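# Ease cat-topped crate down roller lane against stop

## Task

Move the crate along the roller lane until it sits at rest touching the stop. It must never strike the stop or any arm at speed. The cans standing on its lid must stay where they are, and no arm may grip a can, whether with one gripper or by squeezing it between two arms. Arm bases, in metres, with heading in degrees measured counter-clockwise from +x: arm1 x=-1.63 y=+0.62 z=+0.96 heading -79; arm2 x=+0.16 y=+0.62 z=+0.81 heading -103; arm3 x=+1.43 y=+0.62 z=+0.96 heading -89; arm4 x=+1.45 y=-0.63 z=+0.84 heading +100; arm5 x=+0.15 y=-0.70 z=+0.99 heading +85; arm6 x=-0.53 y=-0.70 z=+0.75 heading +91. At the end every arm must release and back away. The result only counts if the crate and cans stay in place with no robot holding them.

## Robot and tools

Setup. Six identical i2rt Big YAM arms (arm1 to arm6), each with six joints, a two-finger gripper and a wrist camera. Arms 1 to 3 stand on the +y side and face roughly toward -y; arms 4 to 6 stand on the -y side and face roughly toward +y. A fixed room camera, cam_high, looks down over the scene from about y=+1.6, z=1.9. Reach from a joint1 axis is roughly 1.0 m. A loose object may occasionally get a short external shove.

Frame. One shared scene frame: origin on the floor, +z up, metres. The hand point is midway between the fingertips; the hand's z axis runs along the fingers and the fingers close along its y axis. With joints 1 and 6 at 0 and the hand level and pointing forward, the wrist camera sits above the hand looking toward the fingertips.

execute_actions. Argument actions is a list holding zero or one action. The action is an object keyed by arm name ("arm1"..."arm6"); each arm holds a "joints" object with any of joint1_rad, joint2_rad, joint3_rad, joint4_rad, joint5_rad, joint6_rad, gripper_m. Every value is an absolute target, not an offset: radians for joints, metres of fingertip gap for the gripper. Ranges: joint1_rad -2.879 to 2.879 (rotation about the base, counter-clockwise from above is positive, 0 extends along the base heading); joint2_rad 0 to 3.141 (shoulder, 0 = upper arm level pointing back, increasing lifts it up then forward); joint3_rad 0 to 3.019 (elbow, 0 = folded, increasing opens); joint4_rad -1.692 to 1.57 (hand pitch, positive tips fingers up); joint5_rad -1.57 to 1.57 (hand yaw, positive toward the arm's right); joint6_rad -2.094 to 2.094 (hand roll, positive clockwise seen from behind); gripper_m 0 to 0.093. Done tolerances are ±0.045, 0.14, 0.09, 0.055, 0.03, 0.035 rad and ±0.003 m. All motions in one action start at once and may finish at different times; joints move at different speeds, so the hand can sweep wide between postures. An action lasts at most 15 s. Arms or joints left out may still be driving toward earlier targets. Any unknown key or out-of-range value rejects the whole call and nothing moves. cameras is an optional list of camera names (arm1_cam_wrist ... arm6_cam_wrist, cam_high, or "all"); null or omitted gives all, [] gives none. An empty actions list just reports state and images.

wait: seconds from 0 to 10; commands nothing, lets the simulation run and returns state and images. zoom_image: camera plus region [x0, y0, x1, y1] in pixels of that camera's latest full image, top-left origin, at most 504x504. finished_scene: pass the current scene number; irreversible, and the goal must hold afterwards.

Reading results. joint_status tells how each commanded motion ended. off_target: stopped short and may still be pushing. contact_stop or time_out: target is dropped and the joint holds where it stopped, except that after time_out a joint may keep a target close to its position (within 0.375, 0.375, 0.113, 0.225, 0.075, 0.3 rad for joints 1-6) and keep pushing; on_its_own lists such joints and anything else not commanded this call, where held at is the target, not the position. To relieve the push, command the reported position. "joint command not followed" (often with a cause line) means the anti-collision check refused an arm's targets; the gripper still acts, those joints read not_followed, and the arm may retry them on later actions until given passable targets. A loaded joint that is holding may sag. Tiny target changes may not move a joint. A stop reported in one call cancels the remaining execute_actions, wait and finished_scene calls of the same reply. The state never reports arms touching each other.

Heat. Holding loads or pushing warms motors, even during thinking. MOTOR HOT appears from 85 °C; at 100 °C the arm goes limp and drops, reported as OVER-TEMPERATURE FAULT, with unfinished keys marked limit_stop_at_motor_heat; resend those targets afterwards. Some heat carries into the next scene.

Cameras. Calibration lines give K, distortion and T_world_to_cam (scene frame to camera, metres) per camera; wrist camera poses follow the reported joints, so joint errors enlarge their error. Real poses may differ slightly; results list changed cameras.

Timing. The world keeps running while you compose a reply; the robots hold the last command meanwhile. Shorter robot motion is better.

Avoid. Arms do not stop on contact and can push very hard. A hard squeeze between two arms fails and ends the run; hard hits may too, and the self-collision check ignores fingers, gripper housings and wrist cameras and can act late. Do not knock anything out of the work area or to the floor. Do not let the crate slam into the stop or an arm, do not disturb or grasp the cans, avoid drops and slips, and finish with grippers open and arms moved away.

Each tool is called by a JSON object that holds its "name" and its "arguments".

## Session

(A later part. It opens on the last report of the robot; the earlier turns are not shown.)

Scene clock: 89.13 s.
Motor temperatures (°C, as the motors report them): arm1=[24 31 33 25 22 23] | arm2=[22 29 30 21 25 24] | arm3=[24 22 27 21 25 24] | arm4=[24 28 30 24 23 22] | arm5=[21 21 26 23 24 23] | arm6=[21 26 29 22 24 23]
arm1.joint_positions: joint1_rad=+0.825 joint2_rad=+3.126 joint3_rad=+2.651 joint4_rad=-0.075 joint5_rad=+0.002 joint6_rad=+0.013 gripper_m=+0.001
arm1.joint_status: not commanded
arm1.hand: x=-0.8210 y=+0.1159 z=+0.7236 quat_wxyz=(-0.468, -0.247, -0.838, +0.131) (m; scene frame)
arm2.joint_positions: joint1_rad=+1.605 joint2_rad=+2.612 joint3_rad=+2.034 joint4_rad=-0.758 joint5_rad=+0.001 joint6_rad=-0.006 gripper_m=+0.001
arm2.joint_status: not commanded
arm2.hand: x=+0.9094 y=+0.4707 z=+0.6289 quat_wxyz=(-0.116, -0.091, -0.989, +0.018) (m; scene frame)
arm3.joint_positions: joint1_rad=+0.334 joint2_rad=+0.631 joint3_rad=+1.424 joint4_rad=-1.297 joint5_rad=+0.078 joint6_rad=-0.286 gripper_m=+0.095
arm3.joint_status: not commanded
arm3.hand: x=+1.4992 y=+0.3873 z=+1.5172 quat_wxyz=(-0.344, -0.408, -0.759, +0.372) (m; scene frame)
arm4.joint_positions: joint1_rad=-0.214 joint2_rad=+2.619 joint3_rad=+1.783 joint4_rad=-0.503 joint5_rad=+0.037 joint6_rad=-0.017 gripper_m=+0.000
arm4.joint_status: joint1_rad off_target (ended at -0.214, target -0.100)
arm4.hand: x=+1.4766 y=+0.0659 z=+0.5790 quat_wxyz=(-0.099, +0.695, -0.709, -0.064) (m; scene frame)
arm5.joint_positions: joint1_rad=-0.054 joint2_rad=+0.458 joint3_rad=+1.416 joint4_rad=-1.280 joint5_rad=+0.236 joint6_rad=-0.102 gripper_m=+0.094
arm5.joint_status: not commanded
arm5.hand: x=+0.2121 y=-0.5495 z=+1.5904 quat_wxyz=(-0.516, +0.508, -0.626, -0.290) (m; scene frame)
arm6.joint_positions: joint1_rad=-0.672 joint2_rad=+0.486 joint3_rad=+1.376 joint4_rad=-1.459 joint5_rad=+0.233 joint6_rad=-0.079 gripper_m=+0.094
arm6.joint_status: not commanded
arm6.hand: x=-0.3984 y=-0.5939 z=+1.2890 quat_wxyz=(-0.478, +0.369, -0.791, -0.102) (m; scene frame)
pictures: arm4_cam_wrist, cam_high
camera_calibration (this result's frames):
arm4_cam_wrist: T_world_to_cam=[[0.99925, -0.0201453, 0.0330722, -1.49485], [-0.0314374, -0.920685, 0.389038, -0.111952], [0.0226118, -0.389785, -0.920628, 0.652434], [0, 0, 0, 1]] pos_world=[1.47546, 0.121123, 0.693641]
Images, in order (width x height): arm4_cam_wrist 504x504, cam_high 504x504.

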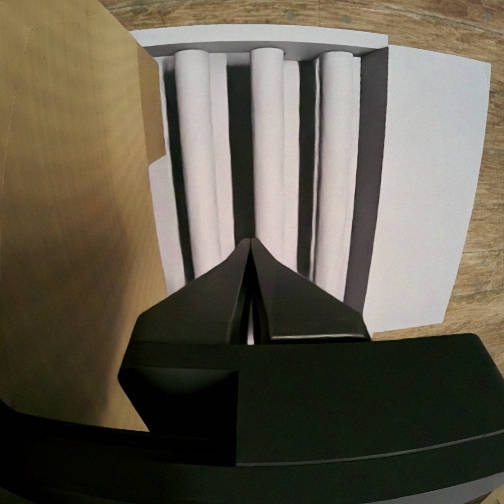

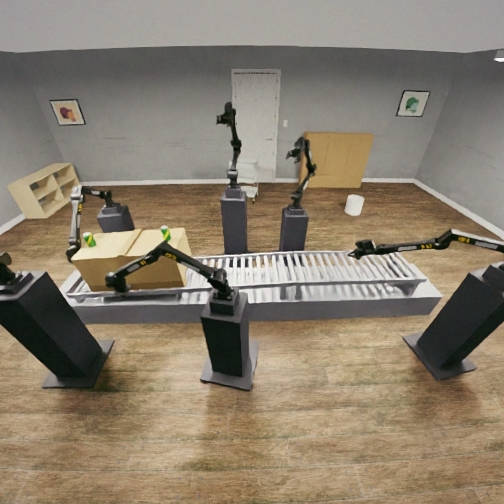

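{"name": "execute_actions", "arguments": {"actions": [{"arm4":{"joints":{"joint1_rad":-0.19}}}], "cameras": []}}

{"name": "execute_actions", "arguments": {"actions": [{"arm4":{"joints":{"joint1_rad":-0.28,"joint4_rad":-0.58}}}], "cameras": []}}

{"name": "execute_actions", "arguments": {"actions": [{"arm4":{"joints":{"joint1_rad":-0.35,"joint4_rad":-0.66}}}], "cameras": []}}

{"name": "execute_actions", "arguments": {"actions": [{"arm4":{"joints":{"joint1_rad":-0.42}}}], "cameras": []}}

{"name": "execute_actions", "arguments": {"actions": [{"arm4":{"joints":{"joint1_rad":-0.48}}}], "cameras": []}}

{"name": "execute_actions", "arguments": {"actions": [{"arm4":{"joints":{"joint1_rad":-0.54}}}], "cameras": []}}

{"name": "execute_actions", "arguments": {"actions": [{"arm4":{"joints":{"joint1_rad":-0.6}}}], "cameras": ["cam_high","arm4_cam_wrist"]}}

Scene clock: 94.27 s.
Motor temperatures (°C, as the motors report them): arm1=[24 31 33 25 22 23] | arm2=[22 29 30 21 25 24] | arm3=[24 22 27 21 25 24] | arm4=[24 28 30 24 23 22] | arm5=[21 21 26 23 24 23] | arm6=[21 26 29 22 24 23]
arm1.joint_positions: joint1_rad=+0.825 joint2_rad=+3.126 joint3_rad=+2.651 joint4_rad=-0.075 joint5_rad=+0.002 joint6_rad=+0.013 gripper_m=+0.001
arm1.joint_status: not commanded
arm1.hand: x=-0.8210 y=+0.1159 z=+0.7236 quat_wxyz=(-0.468, -0.247, -0.838, +0.131) (m; scene frame)
arm2.joint_positions: joint1_rad=+1.605 joint2_rad=+2.612 joint3_rad=+2.034 joint4_rad=-0.758 joint5_rad=+0.001 joint6_rad=-0.006 gripper_m=+0.001
arm2.joint_status: not commanded
arm2.hand: x=+0.9094 y=+0.4707 z=+0.6289 quat_wxyz=(-0.116, -0.091, -0.989, +0.018) (m; scene frame)
arm3.joint_positions: joint1_rad=+0.334 joint2_rad=+0.631 joint3_rad=+1.424 joint4_rad=-1.297 joint5_rad=+0.078 joint6_rad=-0.286 gripper_m=+0.095
arm3.joint_status: not commanded
arm3.hand: x=+1.4992 y=+0.3873 z=+1.5172 quat_wxyz=(-0.344, -0.408, -0.759, +0.372) (m; scene frame)
arm4.joint_positions: joint1_rad=-0.302 joint2_rad=+2.622 joint3_rad=+1.783 joint4_rad=-0.491 joint5_rad=+0.042 joint6_rad=-0.030 gripper_m=+0.000
arm4.joint_status: joint1_rad off_target (ended at -0.302, target -0.190)
arm4.hand: x=+1.5388 y=+0.0621 z=+0.5784 quat_wxyz=(-0.107, +0.668, -0.734, -0.060) (m; scene frame)
arm5.joint_positions: joint1_rad=-0.054 joint2_rad=+0.458 joint3_rad=+1.416 joint4_rad=-1.280 joint5_rad=+0.236 joint6_rad=-0.102 gripper_m=+0.094
arm5.joint_status: not commanded
arm5.hand: x=+0.2121 y=-0.5495 z=+1.5904 quat_wxyz=(-0.516, +0.508, -0.626, -0.290) (m; scene frame)
arm6.joint_positions: joint1_rad=-0.672 joint2_rad=+0.486 joint3_rad=+1.376 joint4_rad=-1.459 joint5_rad=+0.233 joint6_rad=-0.079 gripper_m=+0.094
arm6.joint_status: not commanded
arm6.hand: x=-0.3984 y=-0.5939 z=+1.2890 quat_wxyz=(-0.478, +0.369, -0.791, -0.102) (m; scene frame)
pictures: none
No camera images: the call's "cameras" was empty. Leave "cameras" out to get every camera's image.

Scene clock: 95.93 s.
Motor temperatures (°C, as the motors report them): arm1=[24 31 33 25 22 23] | arm2=[22 29 30 21 25 24] | arm3=[24 22 27 21 25 24] | arm4=[24 28 30 24 23 22] | arm5=[21 21 27 23 24 23] | arm6=[21 26 29 22 24 23]
arm1.joint_positions: joint1_rad=+0.825 joint2_rad=+3.126 joint3_rad=+2.651 joint4_rad=-0.075 joint5_rad=+0.002 joint6_rad=+0.013 gripper_m=+0.001
arm1.joint_status: not commanded
arm1.hand: x=-0.8210 y=+0.1159 z=+0.7236 quat_wxyz=(-0.468, -0.247, -0.838, +0.131) (m; scene frame)
arm2.joint_positions: joint1_rad=+1.605 joint2_rad=+2.612 joint3_rad=+2.034 joint4_rad=-0.758 joint5_rad=+0.001 joint6_rad=-0.006 gripper_m=+0.001
arm2.joint_status: not commanded
arm2.hand: x=+0.9094 y=+0.4707 z=+0.6289 quat_wxyz=(-0.116, -0.091, -0.989, +0.018) (m; scene frame)
arm3.joint_positions: joint1_rad=+0.334 joint2_rad=+0.631 joint3_rad=+1.424 joint4_rad=-1.297 joint5_rad=+0.078 joint6_rad=-0.286 gripper_m=+0.095
arm3.joint_status: not commanded
arm3.hand: x=+1.4992 y=+0.3873 z=+1.5172 quat_wxyz=(-0.344, -0.408, -0.759, +0.372) (m; scene frame)
arm4.joint_positions: joint1_rad=-0.385 joint2_rad=+2.621 joint3_rad=+1.794 joint4_rad=-0.554 joint5_rad=+0.040 joint6_rad=-0.020 gripper_m=+0.000
arm4.joint_status: joint1_rad off_target (ended at -0.386, target -0.280); the others done
arm4.hand: x=+1.5942 y=+0.0434 z=+0.5793 quat_wxyz=(-0.090, +0.635, -0.766, -0.041) (m; scene frame)
arm5.joint_positions: joint1_rad=-0.054 joint2_rad=+0.458 joint3_rad=+1.416 joint4_rad=-1.280 joint5_rad=+0.236 joint6_rad=-0.102 gripper_m=+0.094
arm5.joint_status: not commanded
arm5.hand: x=+0.2121 y=-0.5495 z=+1.5904 quat_wxyz=(-0.516, +0.508, -0.626, -0.290) (m; scene frame)
arm6.joint_positions: joint1_rad=-0.672 joint2_rad=+0.486 joint3_rad=+1.376 joint4_rad=-1.459 joint5_rad=+0.233 joint6_rad=-0.079 gripper_m=+0.094
arm6.joint_status: not commanded
arm6.hand: x=-0.3984 y=-0.5939 z=+1.2890 quat_wxyz=(-0.478, +0.369, -0.791, -0.102) (m; scene frame)
pictures: none
No camera images: the call's "cameras" was empty. Leave "cameras" out to get every camera's image.

Scene clock: 97.50 s.
Motor temperatures (°C, as the motors report them): arm1=[24 31 33 25 22 23] | arm2=[22 29 30 21 25 24] | arm3=[24 22 27 21 25 24] | arm4=[24 28 30 24 23 22] | arm5=[21 21 27 23 24 23] | arm6=[21 26 29 22 24 23]
arm1.joint_positions: joint1_rad=+0.825 joint2_rad=+3.126 joint3_rad=+2.651 joint4_rad=-0.075 joint5_rad=+0.002 joint6_rad=+0.013 gripper_m=+0.001
arm1.joint_status: not commanded
arm1.hand: x=-0.8210 y=+0.1159 z=+0.7236 quat_wxyz=(-0.468, -0.247, -0.838, +0.131) (m; scene frame)
arm2.joint_positions: joint1_rad=+1.605 joint2_rad=+2.612 joint3_rad=+2.034 joint4_rad=-0.758 joint5_rad=+0.001 joint6_rad=-0.006 gripper_m=+0.001
arm2.joint_status: not commanded
arm2.hand: x=+0.9094 y=+0.4707 z=+0.6289 quat_wxyz=(-0.116, -0.091, -0.989, +0.018) (m; scene frame)
arm3.joint_positions: joint1_rad=+0.334 joint2_rad=+0.631 joint3_rad=+1.424 joint4_rad=-1.297 joint5_rad=+0.078 joint6_rad=-0.286 gripper_m=+0.095
arm3.joint_status: not commanded
arm3.hand: x=+1.4992 y=+0.3873 z=+1.5172 quat_wxyz=(-0.344, -0.408, -0.759, +0.372) (m; scene frame)
arm4.joint_positions: joint1_rad=-0.440 joint2_rad=+2.620 joint3_rad=+1.804 joint4_rad=-0.626 joint5_rad=+0.034 joint6_rad=-0.013 gripper_m=+0.000
arm4.joint_status: joint1_rad off_target (ended at -0.440, target -0.350); the others done
arm4.hand: x=+1.6269 y=+0.0235 z=+0.5808 quat_wxyz=(-0.065, +0.613, -0.787, -0.023) (m; scene frame)
arm5.joint_positions: joint1_rad=-0.054 joint2_rad=+0.458 joint3_rad=+1.416 joint4_rad=-1.280 joint5_rad=+0.236 joint6_rad=-0.102 gripper_m=+0.094
arm5.joint_status: not commanded
arm5.hand: x=+0.2121 y=-0.5495 z=+1.5904 quat_wxyz=(-0.516, +0.508, -0.626, -0.290) (m; scene frame)
arm6.joint_positions: joint1_rad=-0.672 joint2_rad=+0.486 joint3_rad=+1.376 joint4_rad=-1.459 joint5_rad=+0.233 joint6_rad=-0.079 gripper_m=+0.094
arm6.joint_status: not commanded
arm6.hand: x=-0.3984 y=-0.5939 z=+1.2890 quat_wxyz=(-0.478, +0.369, -0.791, -0.102) (m; scene frame)
pictures: none
No camera images: the call's "cameras" was empty. Leave "cameras" out to get every camera's image.

Scene clock: 99.10 s.
Motor temperatures (°C, as the motors report them): arm1=[24 31 33 25 22 23] | arm2=[22 29 30 21 25 24] | arm3=[24 22 27 21 25 24] | arm4=[24 28 30 24 23 22] | arm5=[21 21 27 23 24 23] | arm6=[21 26 29 22 24 23]
arm1.joint_positions: joint1_rad=+0.825 joint2_rad=+3.126 joint3_rad=+2.651 joint4_rad=-0.075 joint5_rad=+0.002 joint6_rad=+0.013 gripper_m=+0.001
arm1.joint_status: not commanded
arm1.hand: x=-0.8210 y=+0.1159 z=+0.7236 quat_wxyz=(-0.468, -0.247, -0.838, +0.131) (m; scene frame)
arm2.joint_positions: joint1_rad=+1.605 joint2_rad=+2.612 joint3_rad=+2.034 joint4_rad=-0.758 joint5_rad=+0.001 joint6_rad=-0.006 gripper_m=+0.001
arm2.joint_status: not commanded
arm2.hand: x=+0.9094 y=+0.4707 z=+0.6289 quat_wxyz=(-0.116, -0.091, -0.989, +0.018) (m; scene frame)
arm3.joint_positions: joint1_rad=+0.334 joint2_rad=+0.631 joint3_rad=+1.424 joint4_rad=-1.297 joint5_rad=+0.078 joint6_rad=-0.286 gripper_m=+0.095
arm3.joint_status: not commanded
arm3.hand: x=+1.4992 y=+0.3873 z=+1.5172 quat_wxyz=(-0.344, -0.408, -0.759, +0.372) (m; scene frame)
arm4.joint_positions: joint1_rad=-0.518 joint2_rad=+2.620 joint3_rad=+1.814 joint4_rad=-0.632 joint5_rad=+0.037 joint6_rad=-0.009 gripper_m=+0.000
arm4.joint_status: joint1_rad off_target (ended at -0.518, target -0.420)
arm4.hand: x=+1.6785 y=+0.0107 z=+0.5838 quat_wxyz=(-0.068, +0.580, -0.812, -0.021) (m; scene frame)
arm5.joint_positions: joint1_rad=-0.054 joint2_rad=+0.458 joint3_rad=+1.416 joint4_rad=-1.280 joint5_rad=+0.236 joint6_rad=-0.102 gripper_m=+0.094
arm5.joint_status: not commanded
arm5.hand: x=+0.2121 y=-0.5495 z=+1.5904 quat_wxyz=(-0.516, +0.508, -0.626, -0.290) (m; scene frame)
arm6.joint_positions: joint1_rad=-0.672 joint2_rad=+0.486 joint3_rad=+1.376 joint4_rad=-1.459 joint5_rad=+0.233 joint6_rad=-0.079 gripper_m=+0.094
arm6.joint_status: not commanded
arm6.hand: x=-0.3984 y=-0.5939 z=+1.2890 quat_wxyz=(-0.478, +0.369, -0.791, -0.102) (m; scene frame)
pictures: none
No camera images: the call's "cameras" was empty. Leave "cameras" out to get every camera's image.

Scene clock: 100.47 s.
Motor temperatures (°C, as the motors report them): arm1=[24 31 33 25 22 23] | arm2=[22 29 30 21 25 24] | arm3=[24 22 27 21 25 24] | arm4=[24 28 30 24 23 22] | arm5=[21 21 27 23 24 23] | arm6=[21 26 29 22 24 23]
arm1.joint_positions: joint1_rad=+0.825 joint2_rad=+3.126 joint3_rad=+2.651 joint4_rad=-0.075 joint5_rad=+0.002 joint6_rad=+0.013 gripper_m=+0.001
arm1.joint_status: not commanded
arm1.hand: x=-0.8210 y=+0.1159 z=+0.7236 quat_wxyz=(-0.468, -0.247, -0.838, +0.131) (m; scene frame)
arm2.joint_positions: joint1_rad=+1.605 joint2_rad=+2.612 joint3_rad=+2.034 joint4_rad=-0.758 joint5_rad=+0.001 joint6_rad=-0.006 gripper_m=+0.001
arm2.joint_status: not commanded
arm2.hand: x=+0.9094 y=+0.4707 z=+0.6289 quat_wxyz=(-0.116, -0.091, -0.989, +0.018) (m; scene frame)
arm3.joint_positions: joint1_rad=+0.334 joint2_rad=+0.631 joint3_rad=+1.424 joint4_rad=-1.297 joint5_rad=+0.078 joint6_rad=-0.286 gripper_m=+0.095
arm3.joint_status: not commanded
arm3.hand: x=+1.4992 y=+0.3873 z=+1.5172 quat_wxyz=(-0.344, -0.408, -0.759, +0.372) (m; scene frame)
arm4.joint_positions: joint1_rad=-0.555 joint2_rad=+2.619 joint3_rad=+1.816 joint4_rad=-0.632 joint5_rad=+0.025 joint6_rad=-0.003 gripper_m=+0.000
arm4.joint_status: joint1_rad off_target (ended at -0.555, target -0.480)
arm4.hand: x=+1.7009 y=+0.0036 z=+0.5853 quat_wxyz=(-0.066, +0.563, -0.824, -0.025) (m; scene frame)
arm5.joint_positions: joint1_rad=-0.054 joint2_rad=+0.458 joint3_rad=+1.416 joint4_rad=-1.280 joint5_rad=+0.236 joint6_rad=-0.102 gripper_m=+0.094
arm5.joint_status: not commanded
arm5.hand: x=+0.2121 y=-0.5495 z=+1.5904 quat_wxyz=(-0.516, +0.508, -0.626, -0.290) (m; scene frame)
arm6.joint_positions: joint1_rad=-0.672 joint2_rad=+0.486 joint3_rad=+1.376 joint4_rad=-1.459 joint5_rad=+0.233 joint6_rad=-0.079 gripper_m=+0.094
arm6.joint_status: not commanded
arm6.hand: x=-0.3984 y=-0.5939 z=+1.2890 quat_wxyz=(-0.478, +0.369, -0.791, -0.102) (m; scene frame)
pictures: none
No camera images: the call's "cameras" was empty. Leave "cameras" out to get every camera's image.

Scene clock: 101.07 s.
Motor temperatures (°C, as the motors report them): arm1=[24 31 33 25 22 23] | arm2=[22 29 30 21 25 24] | arm3=[24 22 27 21 25 24] | arm4=[24 28 30 24 23 22] | arm5=[21 21 27 23 24 23] | arm6=[21 26 29 22 24 23]
arm1.joint_positions: joint1_rad=+0.825 joint2_rad=+3.126 joint3_rad=+2.651 joint4_rad=-0.075 joint5_rad=+0.002 joint6_rad=+0.013 gripper_m=+0.001
arm1.joint_status: not commanded
arm1.hand: x=-0.8210 y=+0.1159 z=+0.7236 quat_wxyz=(-0.468, -0.247, -0.838, +0.131) (m; scene frame)
arm2.joint_positions: joint1_rad=+1.605 joint2_rad=+2.612 joint3_rad=+2.034 joint4_rad=-0.758 joint5_rad=+0.001 joint6_rad=-0.006 gripper_m=+0.001
arm2.joint_status: not commanded
arm2.hand: x=+0.9094 y=+0.4707 z=+0.6289 quat_wxyz=(-0.116, -0.091, -0.989, +0.018) (m; scene frame)
arm3.joint_positions: joint1_rad=+0.334 joint2_rad=+0.631 joint3_rad=+1.424 joint4_rad=-1.297 joint5_rad=+0.078 joint6_rad=-0.286 gripper_m=+0.095
arm3.joint_status: not commanded
arm3.hand: x=+1.4992 y=+0.3873 z=+1.5172 quat_wxyz=(-0.344, -0.408, -0.759, +0.372) (m; scene frame)
arm4.joint_positions: joint1_rad=-0.560 joint2_rad=+2.619 joint3_rad=+1.816 joint4_rad=-0.636 joint5_rad=+0.013 joint6_rad=-0.003 gripper_m=+0.000
arm4.joint_status: all done
arm4.hand: x=+1.7017 y=+0.0023 z=+0.5851 quat_wxyz=(-0.061, +0.561, -0.825, -0.029) (m; scene frame)
arm5.joint_positions: joint1_rad=-0.054 joint2_rad=+0.458 joint3_rad=+1.416 joint4_rad=-1.280 joint5_rad=+0.236 joint6_rad=-0.102 gripper_m=+0.094
arm5.joint_status: not commanded
arm5.hand: x=+0.2121 y=-0.5495 z=+1.5904 quat_wxyz=(-0.516, +0.508, -0.626, -0.290) (m; scene frame)
arm6.joint_positions: joint1_rad=-0.672 joint2_rad=+0.486 joint3_rad=+1.376 joint4_rad=-1.459 joint5_rad=+0.233 joint6_rad=-0.079 gripper_m=+0.094
arm6.joint_status: not commanded
arm6.hand: x=-0.3984 y=-0.5939 z=+1.2890 quat_wxyz=(-0.478, +0.369, -0.791, -0.102) (m; scene frame)
pictures: none
No camera images: the call's "cameras" was empty. Leave "cameras" out to get every camera's image.

Scene clock: 101.90 s.
Motor temperatures (°C, as the motors report them): arm1=[24 31 33 25 22 23] | arm2=[22 29 30 21 25 24] | arm3=[24 22 27 21 25 24] | arm4=[24 28 30 24 23 22] | arm5=[21 21 27 23 24 23] | arm6=[21 26 29 22 24 23]
arm1.joint_positions: joint1_rad=+0.825 joint2_rad=+3.126 joint3_rad=+2.651 joint4_rad=-0.075 joint5_rad=+0.002 joint6_rad=+0.013 gripper_m=+0.001
arm1.joint_status: not commanded
arm1.hand: x=-0.8210 y=+0.1159 z=+0.7236 quat_wxyz=(-0.468, -0.247, -0.838, +0.131) (m; scene frame)
arm2.joint_positions: joint1_rad=+1.605 joint2_rad=+2.612 joint3_rad=+2.034 joint4_rad=-0.758 joint5_rad=+0.001 joint6_rad=-0.006 gripper_m=+0.001
arm2.joint_status: not commanded
arm2.hand: x=+0.9094 y=+0.4707 z=+0.6289 quat_wxyz=(-0.116, -0.091, -0.989, +0.018) (m; scene frame)
arm3.joint_positions: joint1_rad=+0.334 joint2_rad=+0.631 joint3_rad=+1.424 joint4_rad=-1.297 joint5_rad=+0.078 joint6_rad=-0.286 gripper_m=+0.095
arm3.joint_status: not commanded
arm3.hand: x=+1.4992 y=+0.3873 z=+1.5172 quat_wxyz=(-0.344, -0.408, -0.759, +0.372) (m; scene frame)
arm4.joint_positions: joint1_rad=-0.604 joint2_rad=+2.619 joint3_rad=+1.816 joint4_rad=-0.647 joint5_rad=+0.002 joint6_rad=-0.003 gripper_m=+0.000
arm4.joint_status: all done
arm4.hand: x=+1.7267 y=-0.0113 z=+0.5850 quat_wxyz=(-0.055, +0.543, -0.837, -0.030) (m; scene frame)
arm5.joint_positions: joint1_rad=-0.054 joint2_rad=+0.458 joint3_rad=+1.416 joint4_rad=-1.280 joint5_rad=+0.236 joint6_rad=-0.102 gripper_m=+0.094
arm5.joint_status: not commanded
arm5.hand: x=+0.2121 y=-0.5495 z=+1.5904 quat_wxyz=(-0.516, +0.508, -0.626, -0.290) (m; scene frame)
arm6.joint_positions: joint1_rad=-0.672 joint2_rad=+0.486 joint3_rad=+1.376 joint4_rad=-1.459 joint5_rad=+0.233 joint6_rad=-0.079 gripper_m=+0.094
arm6.joint_status: not commanded
arm6.hand: x=-0.3984 y=-0.5939 z=+1.2890 quat_wxyz=(-0.478, +0.369, -0.791, -0.102) (m; scene frame)
pictures: arm4_cam_wrist, cam_high
camera_calibration (this result's frames):
arm4_cam_wrist: T_world_to_cam=[[0.914082, -0.405502, -0.00481687, -1.58162], [-0.352318, -0.799964, 0.485726, 0.32144], [-0.200816, -0.442296, -0.874098, 0.980195], [0, 0, 0, 1]] pos_world=[1.75582, 0.0493271, 0.693036]
Images, in order (width x height): arm4_cam_wrist 504x504, cam_high 504x504.

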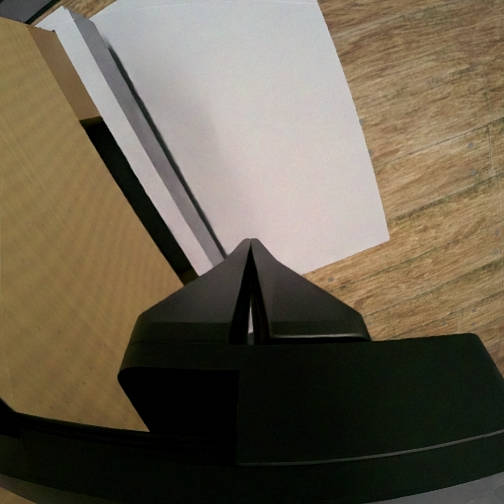

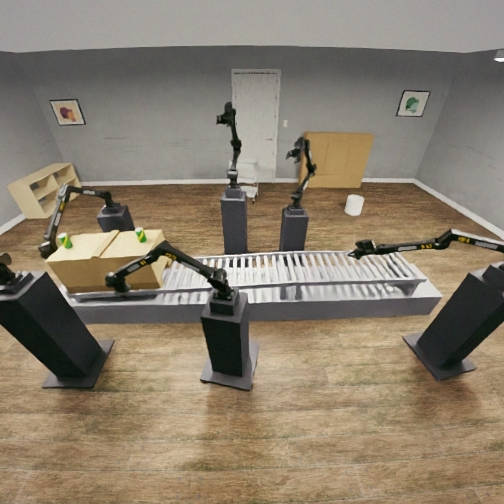

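{"name": "execute_actions", "arguments": {"actions": [{"arm4":{"joints":{"joint1_rad":-1.3}}}], "cameras": []}}

{"name": "finished_scene", "arguments": {"scene": 2}}

Scene clock: 104.97 s.
Motor temperatures (°C, as the motors report them): arm1=[24 32 34 25 22 23] | arm2=[22 29 30 21 25 24] | arm3=[24 22 27 21 25 24] | arm4=[24 28 29 24 23 22] | arm5=[21 21 27 23 24 23] | arm6=[21 26 29 22 24 23]
arm1.joint_positions: joint1_rad=+0.825 joint2_rad=+3.126 joint3_rad=+2.651 joint4_rad=-0.075 joint5_rad=+0.002 joint6_rad=+0.013 gripper_m=+0.001
arm1.joint_status: not commanded
arm1.hand: x=-0.8210 y=+0.1159 z=+0.7236 quat_wxyz=(-0.468, -0.247, -0.838, +0.131) (m; scene frame)
arm2.joint_positions: joint1_rad=+1.605 joint2_rad=+2.612 joint3_rad=+2.034 joint4_rad=-0.758 joint5_rad=+0.001 joint6_rad=-0.006 gripper_m=+0.001
arm2.joint_status: not commanded
arm2.hand: x=+0.9094 y=+0.4707 z=+0.6289 quat_wxyz=(-0.116, -0.091, -0.989, +0.018) (m; scene frame)
arm3.joint_positions: joint1_rad=+0.334 joint2_rad=+0.631 joint3_rad=+1.424 joint4_rad=-1.297 joint5_rad=+0.078 joint6_rad=-0.286 gripper_m=+0.095
arm3.joint_status: not commanded
arm3.hand: x=+1.4992 y=+0.3873 z=+1.5172 quat_wxyz=(-0.344, -0.408, -0.759, +0.372) (m; scene frame)
arm4.joint_positions: joint1_rad=-1.300 joint2_rad=+2.616 joint3_rad=+1.816 joint4_rad=-0.647 joint5_rad=+0.001 joint6_rad=-0.003 gripper_m=+0.000
arm4.joint_status: all done
arm4.hand: x=+2.0590 y=-0.3335 z=+0.5893 quat_wxyz=(-0.064, +0.225, -0.972, -0.013) (m; scene frame)
arm5.joint_positions: joint1_rad=-0.054 joint2_rad=+0.458 joint3_rad=+1.416 joint4_rad=-1.280 joint5_rad=+0.236 joint6_rad=-0.102 gripper_m=+0.094
arm5.joint_status: not commanded
arm5.hand: x=+0.2121 y=-0.5495 z=+1.5904 quat_wxyz=(-0.516, +0.508, -0.626, -0.290) (m; scene frame)
arm6.joint_positions: joint1_rad=-0.672 joint2_rad=+0.486 joint3_rad=+1.376 joint4_rad=-1.459 joint5_rad=+0.233 joint6_rad=-0.079 gripper_m=+0.094
arm6.joint_status: not commanded
arm6.hand: x=-0.3984 y=-0.5939 z=+1.2890 quat_wxyz=(-0.478, +0.369, -0.791, -0.102) (m; scene frame)
pictures: none
No camera images: the call's "cameras" was empty. Leave "cameras" out to get every camera's image.

The scene is finished: the task was done.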